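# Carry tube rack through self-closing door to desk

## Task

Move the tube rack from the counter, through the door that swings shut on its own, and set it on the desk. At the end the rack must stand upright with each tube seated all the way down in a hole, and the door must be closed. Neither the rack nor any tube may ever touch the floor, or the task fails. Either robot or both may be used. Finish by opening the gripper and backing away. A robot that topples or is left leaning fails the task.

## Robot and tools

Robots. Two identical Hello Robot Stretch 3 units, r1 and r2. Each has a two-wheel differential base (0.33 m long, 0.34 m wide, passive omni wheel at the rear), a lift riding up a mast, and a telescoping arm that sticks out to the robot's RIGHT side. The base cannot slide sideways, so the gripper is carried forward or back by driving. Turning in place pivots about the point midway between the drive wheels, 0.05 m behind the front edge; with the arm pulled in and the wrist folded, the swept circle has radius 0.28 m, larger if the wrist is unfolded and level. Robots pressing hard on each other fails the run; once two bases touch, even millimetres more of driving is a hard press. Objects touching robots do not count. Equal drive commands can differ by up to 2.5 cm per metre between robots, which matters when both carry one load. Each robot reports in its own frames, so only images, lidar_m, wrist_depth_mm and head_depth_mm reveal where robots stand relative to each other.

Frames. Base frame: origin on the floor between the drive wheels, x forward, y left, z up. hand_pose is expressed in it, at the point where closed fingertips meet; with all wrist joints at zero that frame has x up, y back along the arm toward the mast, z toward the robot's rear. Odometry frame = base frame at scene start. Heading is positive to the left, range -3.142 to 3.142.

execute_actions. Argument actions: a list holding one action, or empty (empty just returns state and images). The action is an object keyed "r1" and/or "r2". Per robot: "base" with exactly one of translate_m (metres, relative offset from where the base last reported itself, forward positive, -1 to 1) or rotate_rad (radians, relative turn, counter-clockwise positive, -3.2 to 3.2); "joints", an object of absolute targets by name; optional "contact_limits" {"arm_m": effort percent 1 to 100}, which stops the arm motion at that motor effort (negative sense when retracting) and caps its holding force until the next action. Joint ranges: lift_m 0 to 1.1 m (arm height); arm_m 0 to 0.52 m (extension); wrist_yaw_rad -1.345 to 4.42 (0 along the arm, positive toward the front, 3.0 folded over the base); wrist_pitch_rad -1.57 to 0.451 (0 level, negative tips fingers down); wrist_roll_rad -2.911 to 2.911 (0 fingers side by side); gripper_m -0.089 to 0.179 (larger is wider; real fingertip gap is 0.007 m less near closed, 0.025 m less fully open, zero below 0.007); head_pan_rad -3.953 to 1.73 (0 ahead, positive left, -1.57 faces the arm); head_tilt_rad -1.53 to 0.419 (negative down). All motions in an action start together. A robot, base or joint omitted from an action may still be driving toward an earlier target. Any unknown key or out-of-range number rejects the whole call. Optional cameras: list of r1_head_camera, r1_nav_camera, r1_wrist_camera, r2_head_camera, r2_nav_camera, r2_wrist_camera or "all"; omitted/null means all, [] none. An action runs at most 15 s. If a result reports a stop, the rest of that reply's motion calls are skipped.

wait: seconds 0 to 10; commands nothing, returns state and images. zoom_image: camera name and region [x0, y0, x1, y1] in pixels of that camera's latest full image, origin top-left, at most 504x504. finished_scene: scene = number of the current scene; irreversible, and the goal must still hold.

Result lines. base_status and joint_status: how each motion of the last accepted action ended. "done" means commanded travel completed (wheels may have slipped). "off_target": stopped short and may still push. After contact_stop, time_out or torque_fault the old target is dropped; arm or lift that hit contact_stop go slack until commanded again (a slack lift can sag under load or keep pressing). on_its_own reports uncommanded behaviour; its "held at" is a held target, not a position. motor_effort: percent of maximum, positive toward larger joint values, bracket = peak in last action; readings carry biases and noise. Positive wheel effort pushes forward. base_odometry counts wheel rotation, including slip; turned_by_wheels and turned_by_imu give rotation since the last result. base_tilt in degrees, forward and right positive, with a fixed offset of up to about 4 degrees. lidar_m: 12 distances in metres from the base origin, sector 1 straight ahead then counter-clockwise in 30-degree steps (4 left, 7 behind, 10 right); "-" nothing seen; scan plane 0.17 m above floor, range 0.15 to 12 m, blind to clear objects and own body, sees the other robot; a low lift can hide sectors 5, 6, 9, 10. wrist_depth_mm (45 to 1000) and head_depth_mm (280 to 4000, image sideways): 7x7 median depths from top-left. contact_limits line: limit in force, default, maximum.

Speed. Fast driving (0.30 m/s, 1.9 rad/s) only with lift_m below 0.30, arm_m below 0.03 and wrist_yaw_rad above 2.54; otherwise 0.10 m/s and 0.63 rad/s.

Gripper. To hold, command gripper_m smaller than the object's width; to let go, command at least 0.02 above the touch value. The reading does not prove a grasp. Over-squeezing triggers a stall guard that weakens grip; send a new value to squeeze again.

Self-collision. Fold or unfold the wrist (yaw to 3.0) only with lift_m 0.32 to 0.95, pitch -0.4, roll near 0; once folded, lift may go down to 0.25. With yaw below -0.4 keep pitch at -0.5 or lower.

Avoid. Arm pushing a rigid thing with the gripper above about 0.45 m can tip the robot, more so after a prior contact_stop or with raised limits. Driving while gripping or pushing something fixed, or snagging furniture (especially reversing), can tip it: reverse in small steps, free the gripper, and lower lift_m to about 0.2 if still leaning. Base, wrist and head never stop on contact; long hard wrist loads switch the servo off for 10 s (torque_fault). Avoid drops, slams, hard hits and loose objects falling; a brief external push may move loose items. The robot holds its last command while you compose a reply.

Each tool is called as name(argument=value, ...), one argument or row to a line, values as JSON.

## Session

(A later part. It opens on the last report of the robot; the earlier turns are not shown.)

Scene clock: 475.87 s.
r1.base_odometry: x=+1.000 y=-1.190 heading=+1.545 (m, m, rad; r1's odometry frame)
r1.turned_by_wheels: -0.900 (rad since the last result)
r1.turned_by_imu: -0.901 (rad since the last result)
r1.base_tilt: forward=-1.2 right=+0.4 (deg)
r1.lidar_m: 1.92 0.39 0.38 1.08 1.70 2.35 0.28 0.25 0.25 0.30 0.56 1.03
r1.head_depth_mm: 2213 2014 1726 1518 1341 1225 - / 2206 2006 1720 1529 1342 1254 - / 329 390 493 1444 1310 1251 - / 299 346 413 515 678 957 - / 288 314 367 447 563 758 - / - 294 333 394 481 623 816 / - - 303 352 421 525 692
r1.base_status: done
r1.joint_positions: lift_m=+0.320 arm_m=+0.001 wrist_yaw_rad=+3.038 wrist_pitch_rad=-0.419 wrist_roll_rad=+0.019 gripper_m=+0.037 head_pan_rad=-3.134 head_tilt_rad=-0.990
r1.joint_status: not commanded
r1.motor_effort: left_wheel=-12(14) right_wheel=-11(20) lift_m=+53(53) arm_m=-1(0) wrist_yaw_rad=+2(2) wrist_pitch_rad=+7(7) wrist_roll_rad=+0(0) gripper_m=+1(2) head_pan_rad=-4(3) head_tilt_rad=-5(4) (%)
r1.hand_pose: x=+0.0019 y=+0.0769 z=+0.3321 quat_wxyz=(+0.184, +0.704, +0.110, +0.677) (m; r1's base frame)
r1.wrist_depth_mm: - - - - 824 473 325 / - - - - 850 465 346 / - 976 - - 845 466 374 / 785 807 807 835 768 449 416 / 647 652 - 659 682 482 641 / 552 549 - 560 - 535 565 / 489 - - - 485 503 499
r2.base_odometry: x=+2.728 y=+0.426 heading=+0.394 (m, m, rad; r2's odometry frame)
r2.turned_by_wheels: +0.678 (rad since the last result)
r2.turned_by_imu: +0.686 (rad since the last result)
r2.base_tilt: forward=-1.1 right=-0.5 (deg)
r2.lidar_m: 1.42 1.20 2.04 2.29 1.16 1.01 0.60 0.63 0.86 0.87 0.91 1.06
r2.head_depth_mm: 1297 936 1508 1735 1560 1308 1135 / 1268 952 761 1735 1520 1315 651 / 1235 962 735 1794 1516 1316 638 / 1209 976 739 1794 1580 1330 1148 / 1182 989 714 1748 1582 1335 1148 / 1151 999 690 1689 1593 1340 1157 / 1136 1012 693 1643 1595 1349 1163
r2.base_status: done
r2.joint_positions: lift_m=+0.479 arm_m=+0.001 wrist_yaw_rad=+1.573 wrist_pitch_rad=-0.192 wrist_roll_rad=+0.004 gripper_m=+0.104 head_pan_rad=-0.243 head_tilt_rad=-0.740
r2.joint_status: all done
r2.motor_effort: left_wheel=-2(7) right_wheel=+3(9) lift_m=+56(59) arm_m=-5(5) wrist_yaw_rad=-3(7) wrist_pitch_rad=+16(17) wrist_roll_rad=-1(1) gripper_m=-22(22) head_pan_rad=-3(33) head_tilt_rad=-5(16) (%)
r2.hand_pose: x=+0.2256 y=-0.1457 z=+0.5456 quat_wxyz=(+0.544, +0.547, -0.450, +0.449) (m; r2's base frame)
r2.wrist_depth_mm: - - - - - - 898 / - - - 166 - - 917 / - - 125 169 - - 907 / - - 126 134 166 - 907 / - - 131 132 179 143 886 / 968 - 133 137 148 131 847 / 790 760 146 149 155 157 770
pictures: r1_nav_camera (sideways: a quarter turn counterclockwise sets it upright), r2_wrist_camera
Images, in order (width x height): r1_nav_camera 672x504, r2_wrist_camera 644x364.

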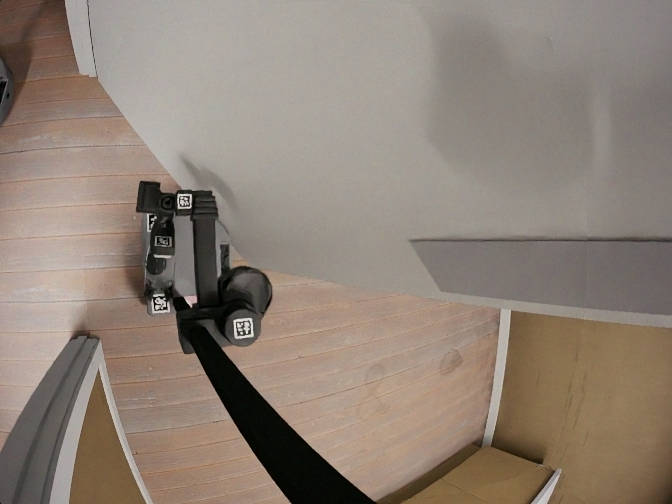

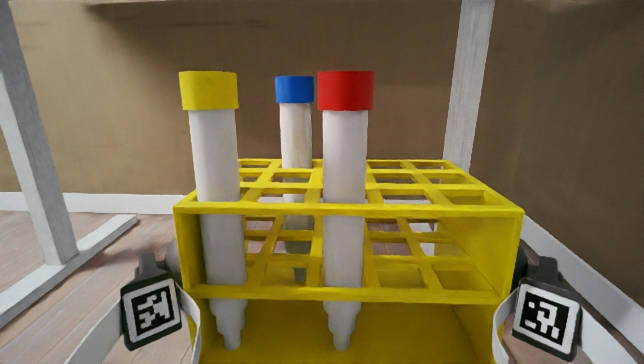

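execute_actions(
  actions=[
    {"r1": {"base": {"translate_m": 0.40}}, "r2": {"base": {"translate_m": 0.25}, "joints": {"lift_m": 0.952}}},
  ],
  cameras=["r1_nav_camera", "r2_wrist_camera", "r2_head_camera"],
)

Scene clock: 488.07 s.
r1.base_odometry: x=+1.010 y=-0.790 heading=+1.545 (m, m, rad; r1's odometry frame)
r1.turned_by_wheels: +0.000 (rad since the last result)
r1.turned_by_imu: +0.000 (rad since the last result)
r1.base_tilt: forward=-1.1 right=+0.6 (deg)
r1.lidar_m: 1.52 2.08 2.32 0.26 0.27 0.32 0.27 0.27 0.32 0.55 1.58 0.90
r1.head_depth_mm: - 318 392 507 725 1212 - / - 307 374 481 669 923 - / - 301 360 455 623 816 - / - 297 346 434 581 853 - / - 290 333 414 548 803 - / - 286 321 396 517 736 1101 / - - 310 379 487 685 1082
r1.base_status: translate_m off_target (by the wheels' count: +0.4001 of +0.4000)
r1.joint_positions: lift_m=+0.320 arm_m=+0.001 wrist_yaw_rad=+3.038 wrist_pitch_rad=-0.419 wrist_roll_rad=+0.019 gripper_m=+0.037 head_pan_rad=-3.134 head_tilt_rad=-0.990
r1.joint_status: not commanded
r1.on_its_own: left_wheel is at rest, and its effort (-32) is outside its rest range (-18 to +18)
r1.motor_effort: left_wheel=-32(35) right_wheel=-7(7) lift_m=+53(53) arm_m=+0(0) wrist_yaw_rad=+3(2) wrist_pitch_rad=+7(7) wrist_roll_rad=+0(0) gripper_m=-1(0) head_pan_rad=-4(4) head_tilt_rad=-5(5) (%)
r1.hand_pose: x=+0.0019 y=+0.0769 z=+0.3321 quat_wxyz=(+0.184, +0.704, +0.110, +0.677) (m; r1's base frame)
r1.wrist_depth_mm: - - 283 - - - - / - - 310 - - - - / 990 - 338 999 - - - / 779 779 380 781 822 835 865 / 652 649 - 666 702 681 683 / 553 552 - 566 - 583 594 / 489 - - - 488 503 503
r2.base_odometry: x=+2.959 y=+0.522 heading=+0.394 (m, m, rad; r2's odometry frame)
r2.turned_by_wheels: +0.000 (rad since the last result)
r2.turned_by_imu: -0.001 (rad since the last result)
r2.base_tilt: forward=-1.2 right=-0.5 (deg)
r2.lidar_m: 1.17 1.05 1.01 2.90 1.25 1.02 0.85 0.88 0.91 0.87 0.91 0.85
r2.head_depth_mm: 1070 936 657 522 298 1223 1131 / 1043 949 664 310 315 337 1126 / 1015 965 669 512 324 1254 1140 / 991 971 673 516 1534 1328 1149 / 969 988 680 518 1512 1329 1146 / 945 997 688 524 1467 1345 1148 / 929 985 692 527 464 1340 1159
r2.base_status: done
r2.joint_positions: lift_m=+0.951 arm_m=+0.001 wrist_yaw_rad=+1.573 wrist_pitch_rad=-0.192 wrist_roll_rad=+0.004 gripper_m=+0.104 head_pan_rad=-0.243 head_tilt_rad=-0.741
r2.joint_status: all done
r2.motor_effort: left_wheel=-2(3) right_wheel=+3(9) lift_m=+56(59) arm_m=-5(6) wrist_yaw_rad=-3(3) wrist_pitch_rad=+16(16) wrist_roll_rad=-1(1) gripper_m=-22(23) head_pan_rad=-2(3) head_tilt_rad=-4(4) (%)
r2.hand_pose: x=+0.2256 y=-0.1457 z=+1.0176 quat_wxyz=(+0.544, +0.547, -0.450, +0.449) (m; r2's base frame)
r2.wrist_depth_mm: - - - 969 956 933 909 / - - - 165 - - 899 / 846 855 124 169 843 835 907 / 467 463 127 134 166 470 461 / 330 325 131 132 178 144 324 / - - 133 137 148 131 850 / - - 146 148 155 157 805
pictures: r1_nav_camera (sideways: a quarter turn counterclockwise sets it upright), r2_head_camera (sideways: a quarter turn clockwise sets it upright), r2_wrist_camera
Images, in order (width x height): r1_nav_camera 672x504, r2_head_camera 896x504, r2_wrist_camera 644x364.

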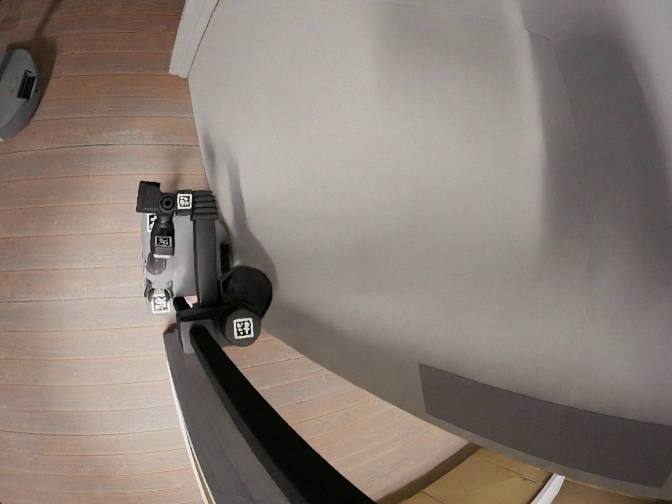

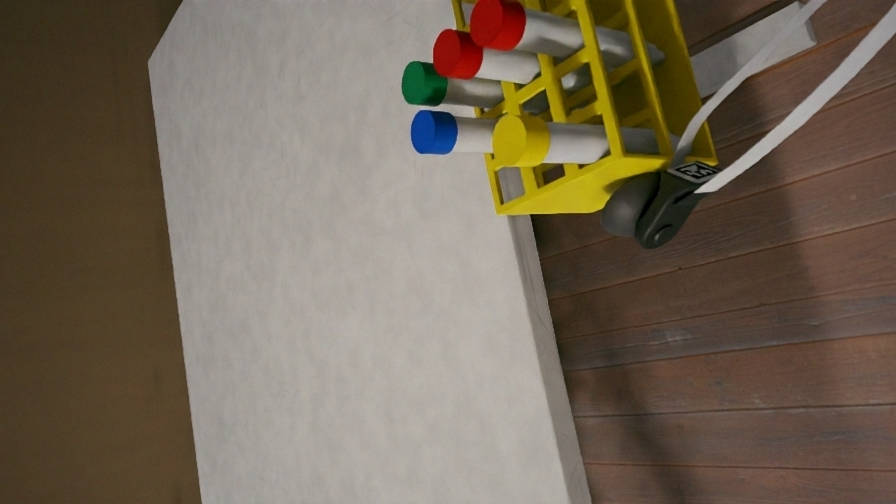

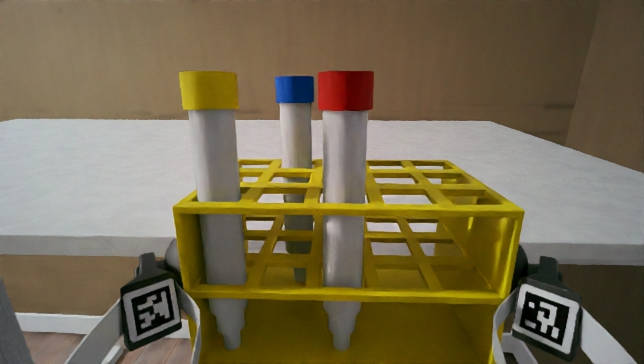

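execute_actions(
  actions=[
    {"r1": {"base": {"translate_m": 0.27}}, "r2": {"base": {"translate_m": 0.27}, "joints": {"lift_m": 0.942, "head_pan_rad": -0.55, "head_tilt_rad": -1.0}}},
  ],
  cameras=["r1_nav_camera", "r2_wrist_camera", "r2_head_camera"],
)

Scene clock: 501.43 s.
r1.base_odometry: x=+1.017 y=-0.520 heading=+1.545 (m, m, rad; r1's odometry frame)
r1.turned_by_wheels: +0.000 (rad since the last result)
r1.turned_by_imu: +0.001 (rad since the last result)
r1.base_tilt: forward=-1.2 right=+0.6 (deg)
r1.lidar_m: 1.26 1.81 2.32 1.08 0.39 0.37 0.35 0.37 0.50 1.13 1.58 0.90
r1.head_depth_mm: 315 369 445 563 763 982 - / 315 369 446 563 764 1027 - / 315 369 447 563 763 1021 - / 315 368 445 562 761 1140 - / 314 369 445 562 757 1179 - / 314 368 444 559 760 1169 1141 / 314 368 444 562 755 1184 1127
r1.base_status: done
r1.joint_positions: lift_m=+0.320 arm_m=+0.001 wrist_yaw_rad=+3.038 wrist_pitch_rad=-0.419 wrist_roll_rad=+0.019 gripper_m=+0.037 head_pan_rad=-3.134 head_tilt_rad=-0.990
r1.joint_status: not commanded
r1.motor_effort: left_wheel=+2(21) right_wheel=-3(5) lift_m=+53(53) arm_m=-1(0) wrist_yaw_rad=+2(2) wrist_pitch_rad=+7(7) wrist_roll_rad=+0(0) gripper_m=+1(0) head_pan_rad=-4(5) head_tilt_rad=-5(4) (%)
r1.hand_pose: x=+0.0019 y=+0.0769 z=+0.3321 quat_wxyz=(+0.184, +0.704, +0.110, +0.677) (m; r1's base frame)
r1.wrist_depth_mm: 402 - - - - - - / 404 536 - - - - - / 380 528 - - - - - / 385 567 832 818 810 833 830 / 408 583 - 676 684 683 675 / 445 532 - 554 - 584 575 / 471 - - - 491 503 507
r2.base_odometry: x=+3.209 y=+0.626 heading=+0.394 (m, m, rad; r2's odometry frame)
r2.turned_by_wheels: +0.000 (rad since the last result)
r2.turned_by_imu: -0.001 (rad since the last result)
r2.base_tilt: forward=-1.2 right=-0.6 (deg)
r2.lidar_m: 0.90 0.94 0.86 2.89 1.58 1.02 1.11 1.16 0.91 0.87 0.63 0.64
r2.head_depth_mm: 674 545 457 392 - 1154 1069 / 682 548 366 378 352 1172 1087 / 688 552 341 358 348 325 1096 / 697 558 310 320 344 315 1085 / 702 562 319 311 346 312 1045 / 710 568 472 404 353 313 291 / 720 572 475 406 355 315 288
r2.base_status: done
r2.joint_positions: lift_m=+0.943 arm_m=+0.001 wrist_yaw_rad=+1.573 wrist_pitch_rad=-0.192 wrist_roll_rad=+0.004 gripper_m=+0.104 head_pan_rad=-0.543 head_tilt_rad=-0.987
r2.joint_status: all done
r2.motor_effort: left_wheel=-2(4) right_wheel=+3(7) lift_m=+21(52) arm_m=-5(6) wrist_yaw_rad=-3(3) wrist_pitch_rad=+17(16) wrist_roll_rad=-1(1) gripper_m=-22(22) head_pan_rad=-2(20) head_tilt_rad=-6(22) (%)
r2.hand_pose: x=+0.2256 y=-0.1457 z=+1.0088 quat_wxyz=(+0.544, +0.547, -0.450, +0.449) (m; r2's base frame)
r2.wrist_depth_mm: 756 758 741 728 710 706 706 / 798 790 764 166 758 737 726 / 836 815 124 169 779 768 767 / 442 444 126 134 167 441 442 / 306 302 131 133 179 144 302 / 232 243 133 137 148 132 231 / 191 180 145 149 155 157 190
pictures: r1_nav_camera (sideways: a quarter turn counterclockwise sets it upright), r2_head_camera (sideways: a quarter turn clockwise sets it upright), r2_wrist_camera
Images, in order (width x height): r1_nav_camera 672x504, r2_head_camera 896x504, r2_wrist_camera 644x364.

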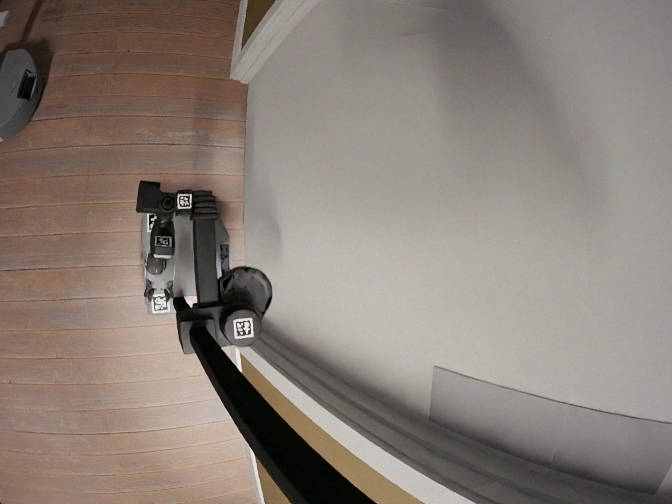

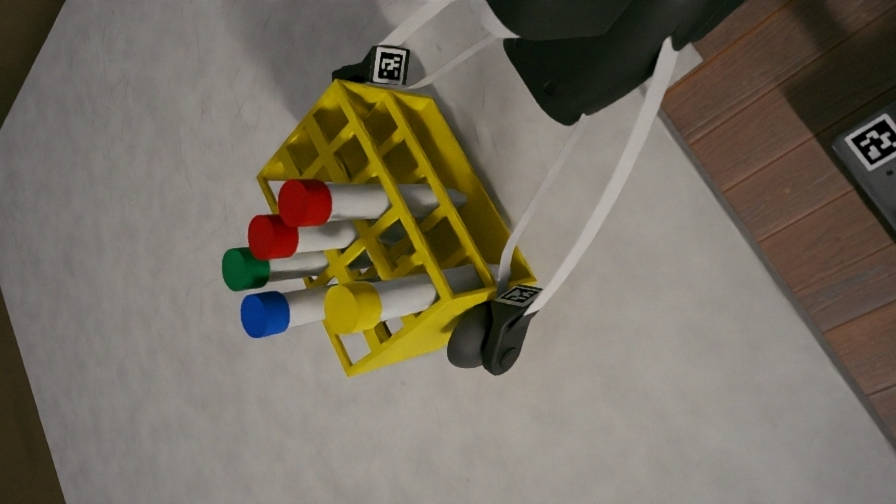

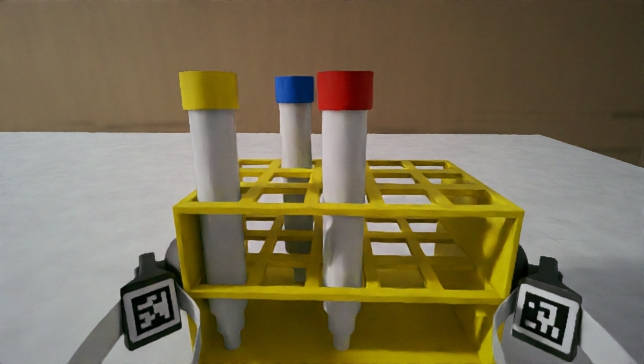

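execute_actions(
  actions=[
    {"r1": {"base": {"translate_m": 0.04}}, "r2": {"joints": {"lift_m": 0.921}}},
  ],
  cameras=["r2_wrist_camera", "r2_head_camera"],
)

Scene clock: 515.20 s.
r1.base_odometry: x=+1.018 y=-0.480 heading=+1.545 (m, m, rad; r1's odometry frame)
r1.turned_by_wheels: +0.000 (rad since the last result)
r1.turned_by_imu: +0.000 (rad since the last result)
r1.base_tilt: forward=-1.2 right=+0.5 (deg)
r1.lidar_m: 1.21 1.77 2.31 1.22 0.44 0.41 0.39 0.41 0.56 1.29 1.58 0.87
r1.head_depth_mm: 353 415 502 632 860 1074 - / 354 415 501 631 856 1150 - / 354 413 500 632 854 1151 - / 353 414 502 632 852 1209 - / 353 414 500 631 854 1203 - / 353 413 500 628 852 1202 1140 / 353 414 499 628 852 1210 1132
r1.base_status: done
r1.joint_positions: lift_m=+0.320 arm_m=+0.001 wrist_yaw_rad=+3.038 wrist_pitch_rad=-0.419 wrist_roll_rad=+0.019 gripper_m=+0.037 head_pan_rad=-3.134 head_tilt_rad=-0.990
r1.joint_status: not commanded
r1.motor_effort: left_wheel=+2(8) right_wheel=-3(2) lift_m=+53(53) arm_m=-1(0) wrist_yaw_rad=+2(2) wrist_pitch_rad=+7(7) wrist_roll_rad=+0(0) gripper_m=-1(1) head_pan_rad=-3(4) head_tilt_rad=-5(5) (%)
r1.hand_pose: x=+0.0019 y=+0.0769 z=+0.3321 quat_wxyz=(+0.184, +0.704, +0.110, +0.677) (m; r1's base frame)
r1.wrist_depth_mm: 465 - - - - - - / 461 609 - - - - - / 457 604 - - - - - / 447 617 807 801 859 834 842 / 430 624 - 680 702 684 690 / 468 557 - 561 - 576 583 / 481 - - - 490 499 496
r2.base_odometry: x=+3.209 y=+0.626 heading=+0.394 (m, m, rad; r2's odometry frame)
r2.turned_by_wheels: +0.000 (rad since the last result)
r2.turned_by_imu: -0.001 (rad since the last result)
r2.base_tilt: forward=-1.2 right=-0.5 (deg)
r2.lidar_m: 0.90 0.94 0.85 2.89 1.58 0.99 1.11 1.16 0.90 0.88 0.63 0.64
r2.head_depth_mm: 673 545 456 392 - 1151 1070 / 680 549 459 379 358 1177 1086 / 688 553 371 367 348 325 1097 / 697 558 322 329 349 315 1086 / 703 563 448 328 345 312 1048 / 712 567 473 404 353 313 291 / 718 571 475 406 355 314 288
r2.base_status: not commanded
r2.joint_positions: lift_m=+0.922 arm_m=+0.001 wrist_yaw_rad=+1.573 wrist_pitch_rad=-0.190 wrist_roll_rad=+0.004 gripper_m=+0.104 head_pan_rad=-0.543 head_tilt_rad=-0.987
r2.joint_status: all done
r2.motor_effort: left_wheel=-2(2) right_wheel=+3(3) lift_m=+22(21) arm_m=-5(5) wrist_yaw_rad=-3(2) wrist_pitch_rad=+15(17) wrist_roll_rad=-1(1) gripper_m=-22(22) head_pan_rad=-3(2) head_tilt_rad=-6(6) (%)
r2.hand_pose: x=+0.2257 y=-0.1457 z=+0.9883 quat_wxyz=(+0.544, +0.547, -0.451, +0.450) (m; r2's base frame)
r2.wrist_depth_mm: 769 751 732 732 714 708 696 / 796 794 752 164 757 747 737 / 703 705 123 168 697 691 755 / 381 382 127 139 164 380 380 / 262 262 130 132 177 143 262 / 200 210 133 136 148 131 199 / 165 156 147 148 154 149 164
pictures: r2_head_camera (sideways: a quarter turn clockwise sets it upright), r2_wrist_camera
Images, in order (width x height): r2_head_camera 896x504, r2_wrist_camera 644x364.

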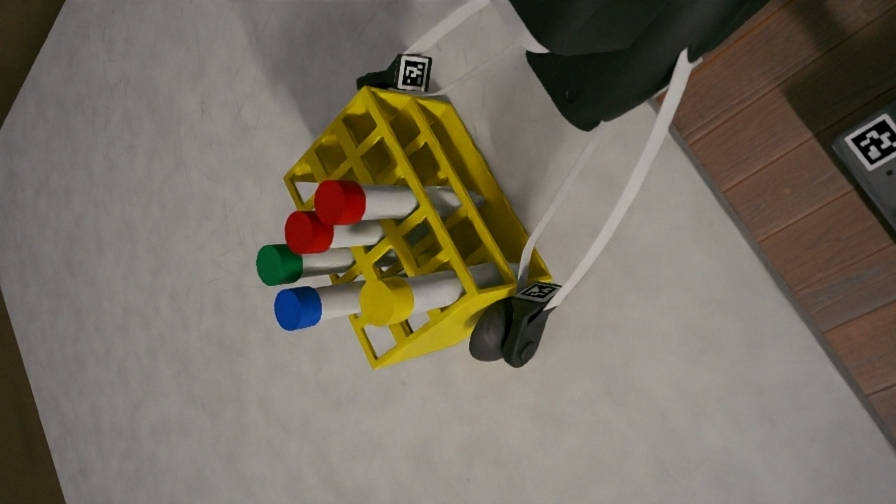

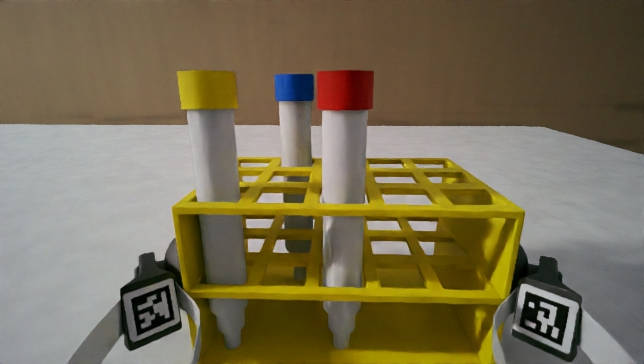

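execute_actions(
  actions=[
    {"r2": {"joints": {"lift_m": 0.918, "gripper_m": 0.175}}},
  ],
  cameras=["r2_wrist_camera", "r2_head_camera"],
)

Scene clock: 523.33 s.
r1.base_odometry: x=+1.018 y=-0.480 heading=+1.545 (m, m, rad; r1's odometry frame)
r1.turned_by_wheels: +0.000 (rad since the last result)
r1.turned_by_imu: +0.000 (rad since the last result)
r1.base_tilt: forward=-1.2 right=+0.5 (deg)
r1.lidar_m: 1.21 1.76 2.32 1.22 0.43 0.41 0.39 0.41 0.56 1.30 1.58 0.87
r1.head_depth_mm: 354 415 502 634 855 1074 - / 354 415 501 630 857 1145 - / 353 414 501 630 855 1142 - / 353 415 500 632 852 1203 - / 353 414 500 630 849 1200 - / 354 414 501 631 853 1199 1142 / 353 413 499 630 856 1211 1132
r1.base_status: not commanded
r1.joint_positions: lift_m=+0.320 arm_m=+0.001 wrist_yaw_rad=+3.038 wrist_pitch_rad=-0.419 wrist_roll_rad=+0.019 gripper_m=+0.037 head_pan_rad=-3.134 head_tilt_rad=-0.990
r1.joint_status: not commanded
r1.motor_effort: left_wheel=+2(2) right_wheel=-3(3) lift_m=+53(53) arm_m=-1(1) wrist_yaw_rad=+2(2) wrist_pitch_rad=+7(7) wrist_roll_rad=+0(0) gripper_m=-1(0) head_pan_rad=-3(4) head_tilt_rad=-5(4) (%)
r1.hand_pose: x=+0.0019 y=+0.0769 z=+0.3321 quat_wxyz=(+0.184, +0.704, +0.110, +0.677) (m; r1's base frame)
r1.wrist_depth_mm: 464 - - - - - - / 460 630 - - - - - / 461 619 - - - - - / 441 631 812 794 821 847 838 / 445 631 - 680 705 675 685 / 463 554 - 579 - 578 579 / 482 - - - 482 506 500
r2.base_odometry: x=+3.209 y=+0.626 heading=+0.394 (m, m, rad; r2's odometry frame)
r2.turned_by_wheels: +0.000 (rad since the last result)
r2.turned_by_imu: -0.001 (rad since the last result)
r2.base_tilt: forward=-1.2 right=-0.6 (deg)
r2.lidar_m: 0.91 0.94 0.85 2.90 1.58 0.99 1.11 1.17 0.91 0.88 0.63 0.64
r2.head_depth_mm: 674 546 457 388 - 1155 1068 / 680 549 460 380 358 1175 1087 / 690 554 369 371 348 325 1098 / 696 560 323 330 350 315 1083 / 704 562 453 346 345 312 1050 / 708 567 472 404 352 313 291 / 718 573 475 406 355 315 288
r2.base_status: not commanded
r2.joint_positions: lift_m=+0.919 arm_m=+0.001 wrist_yaw_rad=+1.573 wrist_pitch_rad=-0.183 wrist_roll_rad=+0.004 gripper_m=+0.175 head_pan_rad=-0.543 head_tilt_rad=-0.987
r2.joint_status: all done
r2.motor_effort: left_wheel=-2(2) right_wheel=+3(3) lift_m=+21(25) arm_m=-5(5) wrist_yaw_rad=-3(3) wrist_pitch_rad=+12(15) wrist_roll_rad=-1(1) gripper_m=+0(96) head_pan_rad=-3(3) head_tilt_rad=-6(5) (%)
r2.hand_pose: x=+0.2262 y=-0.1457 z=+0.9870 quat_wxyz=(+0.542, +0.545, -0.452, +0.452) (m; r2's base frame)
r2.wrist_depth_mm: 758 754 752 740 701 707 702 / 807 792 764 159 758 738 731 / 722 721 119 119 714 712 750 / 384 384 127 125 165 382 383 / 261 260 128 130 177 122 261 / 198 - 135 136 150 132 207 / - 154 147 150 156 150 -
pictures: r2_head_camera (sideways: a quarter turn clockwise sets it upright), r2_wrist_camera
Images, in order (width x height): r2_head_camera 896x504, r2_wrist_camera 644x364.

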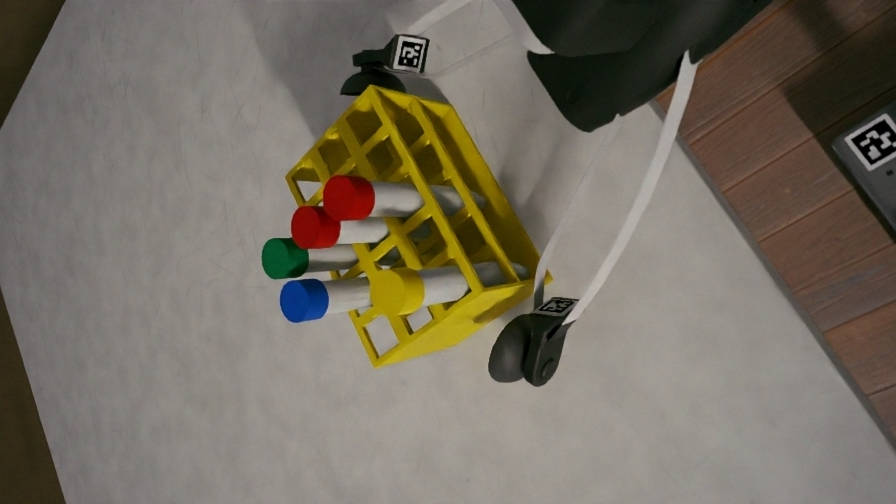

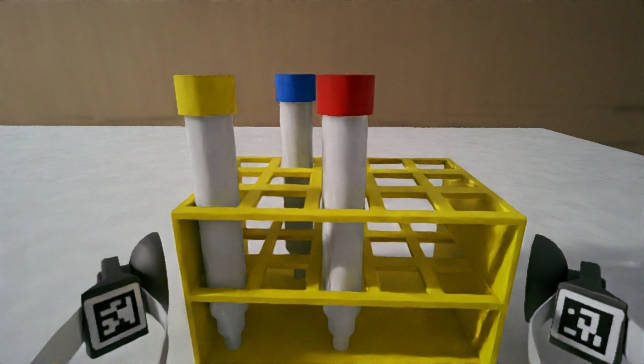

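execute_actions(
  actions=[
    {"r1": {"base": {"translate_m": 0.08}, "joints": {"head_tilt_rad": -0.5}}, "r2": {"base": {"translate_m": -0.28}, "joints": {"head_pan_rad": -0.3, "head_tilt_rad": -0.62}}},
  ],
  cameras=["r1_nav_camera", "r2_wrist_camera", "r2_head_camera"],
)

Scene clock: 533.83 s.
r1.base_odometry: x=+1.020 y=-0.400 heading=+1.545 (m, m, rad; r1's odometry frame)
r1.turned_by_wheels: +0.000 (rad since the last result)
r1.turned_by_imu: +0.000 (rad since the last result)
r1.base_tilt: forward=-1.2 right=+0.5 (deg)
r1.lidar_m: 1.14 1.68 2.31 1.52 0.56 0.48 0.47 0.49 0.67 1.52 0.61 1.60
r1.head_depth_mm: 378 408 444 486 532 599 681 / 378 409 445 488 538 601 678 / 380 410 446 488 538 602 683 / 380 411 446 490 540 604 686 / 381 411 447 490 542 604 685 / 381 412 448 491 543 608 686 / 381 413 449 491 544 608 693
r1.base_status: done
r1.joint_positions: lift_m=+0.320 arm_m=+0.001 wrist_yaw_rad=+3.038 wrist_pitch_rad=-0.419 wrist_roll_rad=+0.019 gripper_m=+0.037 head_pan_rad=-3.134 head_tilt_rad=-0.507
r1.joint_status: all done
r1.motor_effort: left_wheel=+2(8) right_wheel=-2(3) lift_m=+53(53) arm_m=+0(0) wrist_yaw_rad=+2(2) wrist_pitch_rad=+7(7) wrist_roll_rad=+0(0) gripper_m=+2(0) head_pan_rad=-5(3) head_tilt_rad=+3(29) (%)
r1.hand_pose: x=+0.0019 y=+0.0769 z=+0.3321 quat_wxyz=(+0.184, +0.704, +0.110, +0.677) (m; r1's base frame)
r1.wrist_depth_mm: 577 - - - - - - / 584 782 - - - - - / 582 769 - - - - - / 582 744 807 842 839 853 849 / 557 654 - 665 698 665 705 / 544 551 - 572 - 575 582 / 476 - - - 483 504 506
r2.base_odometry: x=+2.950 y=+0.519 heading=+0.394 (m, m, rad; r2's odometry frame)
r2.turned_by_wheels: +0.000 (rad since the last result)
r2.turned_by_imu: -0.002 (rad since the last result)
r2.base_tilt: forward=-1.2 right=-0.6 (deg)
r2.lidar_m: 1.19 1.05 1.02 2.89 1.25 0.94 0.84 0.88 0.90 0.87 0.91 0.85
r2.head_depth_mm: 1100 1230 844 597 1569 1410 1184 / 1065 1173 851 601 1100 1306 1193 / 1034 1133 860 561 517 1418 1213 / 1007 1109 870 547 503 1437 1162 / 981 1075 877 548 489 1431 1206 / 951 1045 886 619 475 1436 1212 / 926 1009 898 621 477 1414 1220
r2.base_status: done
r2.joint_positions: lift_m=+0.919 arm_m=+0.001 wrist_yaw_rad=+1.573 wrist_pitch_rad=-0.183 wrist_roll_rad=+0.004 gripper_m=+0.175 head_pan_rad=-0.307 head_tilt_rad=-0.626
r2.joint_status: all done
r2.motor_effort: left_wheel=-2(6) right_wheel=+4(2) lift_m=+21(21) arm_m=-5(5) wrist_yaw_rad=-2(4) wrist_pitch_rad=+12(12) wrist_roll_rad=-1(1) gripper_m=+0(0) head_pan_rad=+2(17) head_tilt_rad=+2(24) (%)
r2.hand_pose: x=+0.2262 y=-0.1457 z=+0.9871 quat_wxyz=(+0.542, +0.545, -0.452, +0.452) (m; r2's base frame)
r2.wrist_depth_mm: - - - - 963 960 917 / - - - - - - 904 / 730 715 714 449 722 722 817 / 384 381 385 383 381 379 384 / - - - - - 676 552 / - - - - - 746 803 / - - - - - - -
pictures: r1_nav_camera (sideways: a quarter turn counterclockwise sets it upright), r2_head_camera (sideways: a quarter turn clockwise sets it upright), r2_wrist_camera
Images, in order (width x height): r1_nav_camera 672x504, r2_head_camera 896x504, r2_wrist_camera 644x364.

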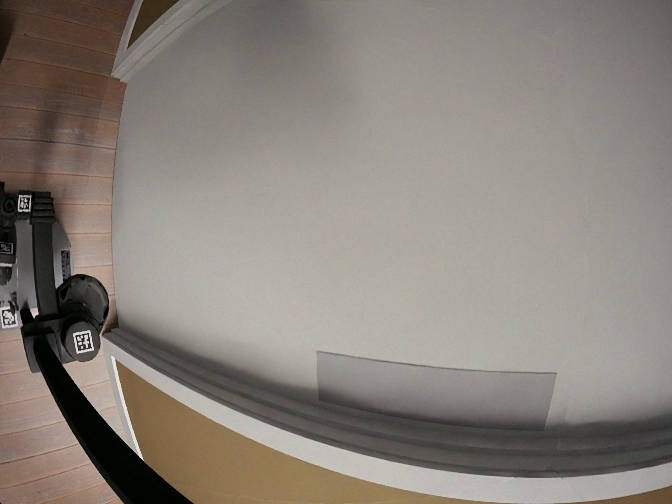

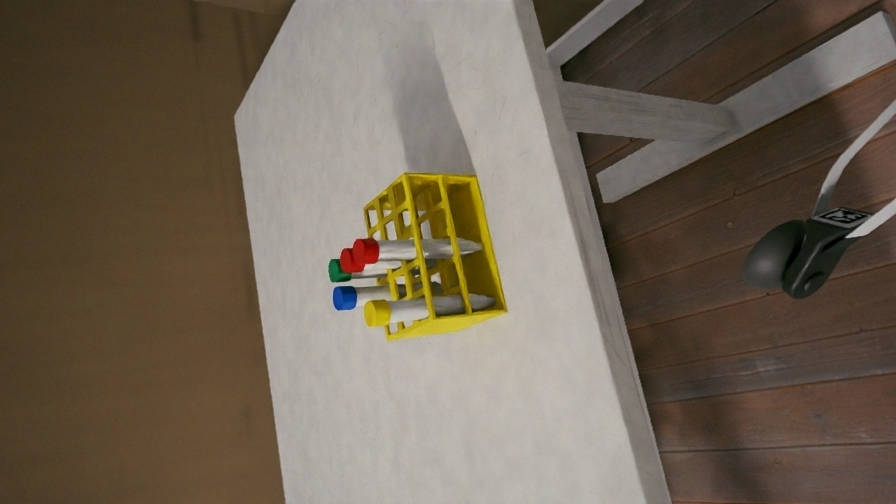

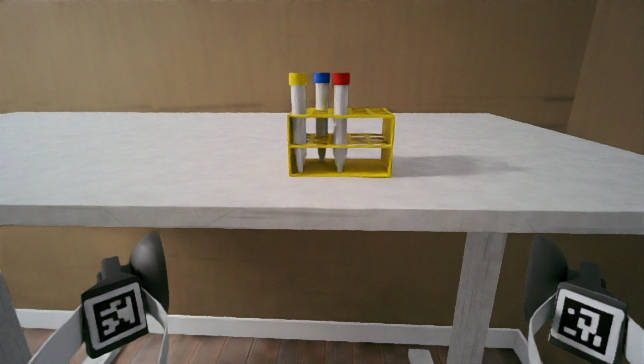

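finished_scene(
  scene=2,
)

The scene is finished: the task was done.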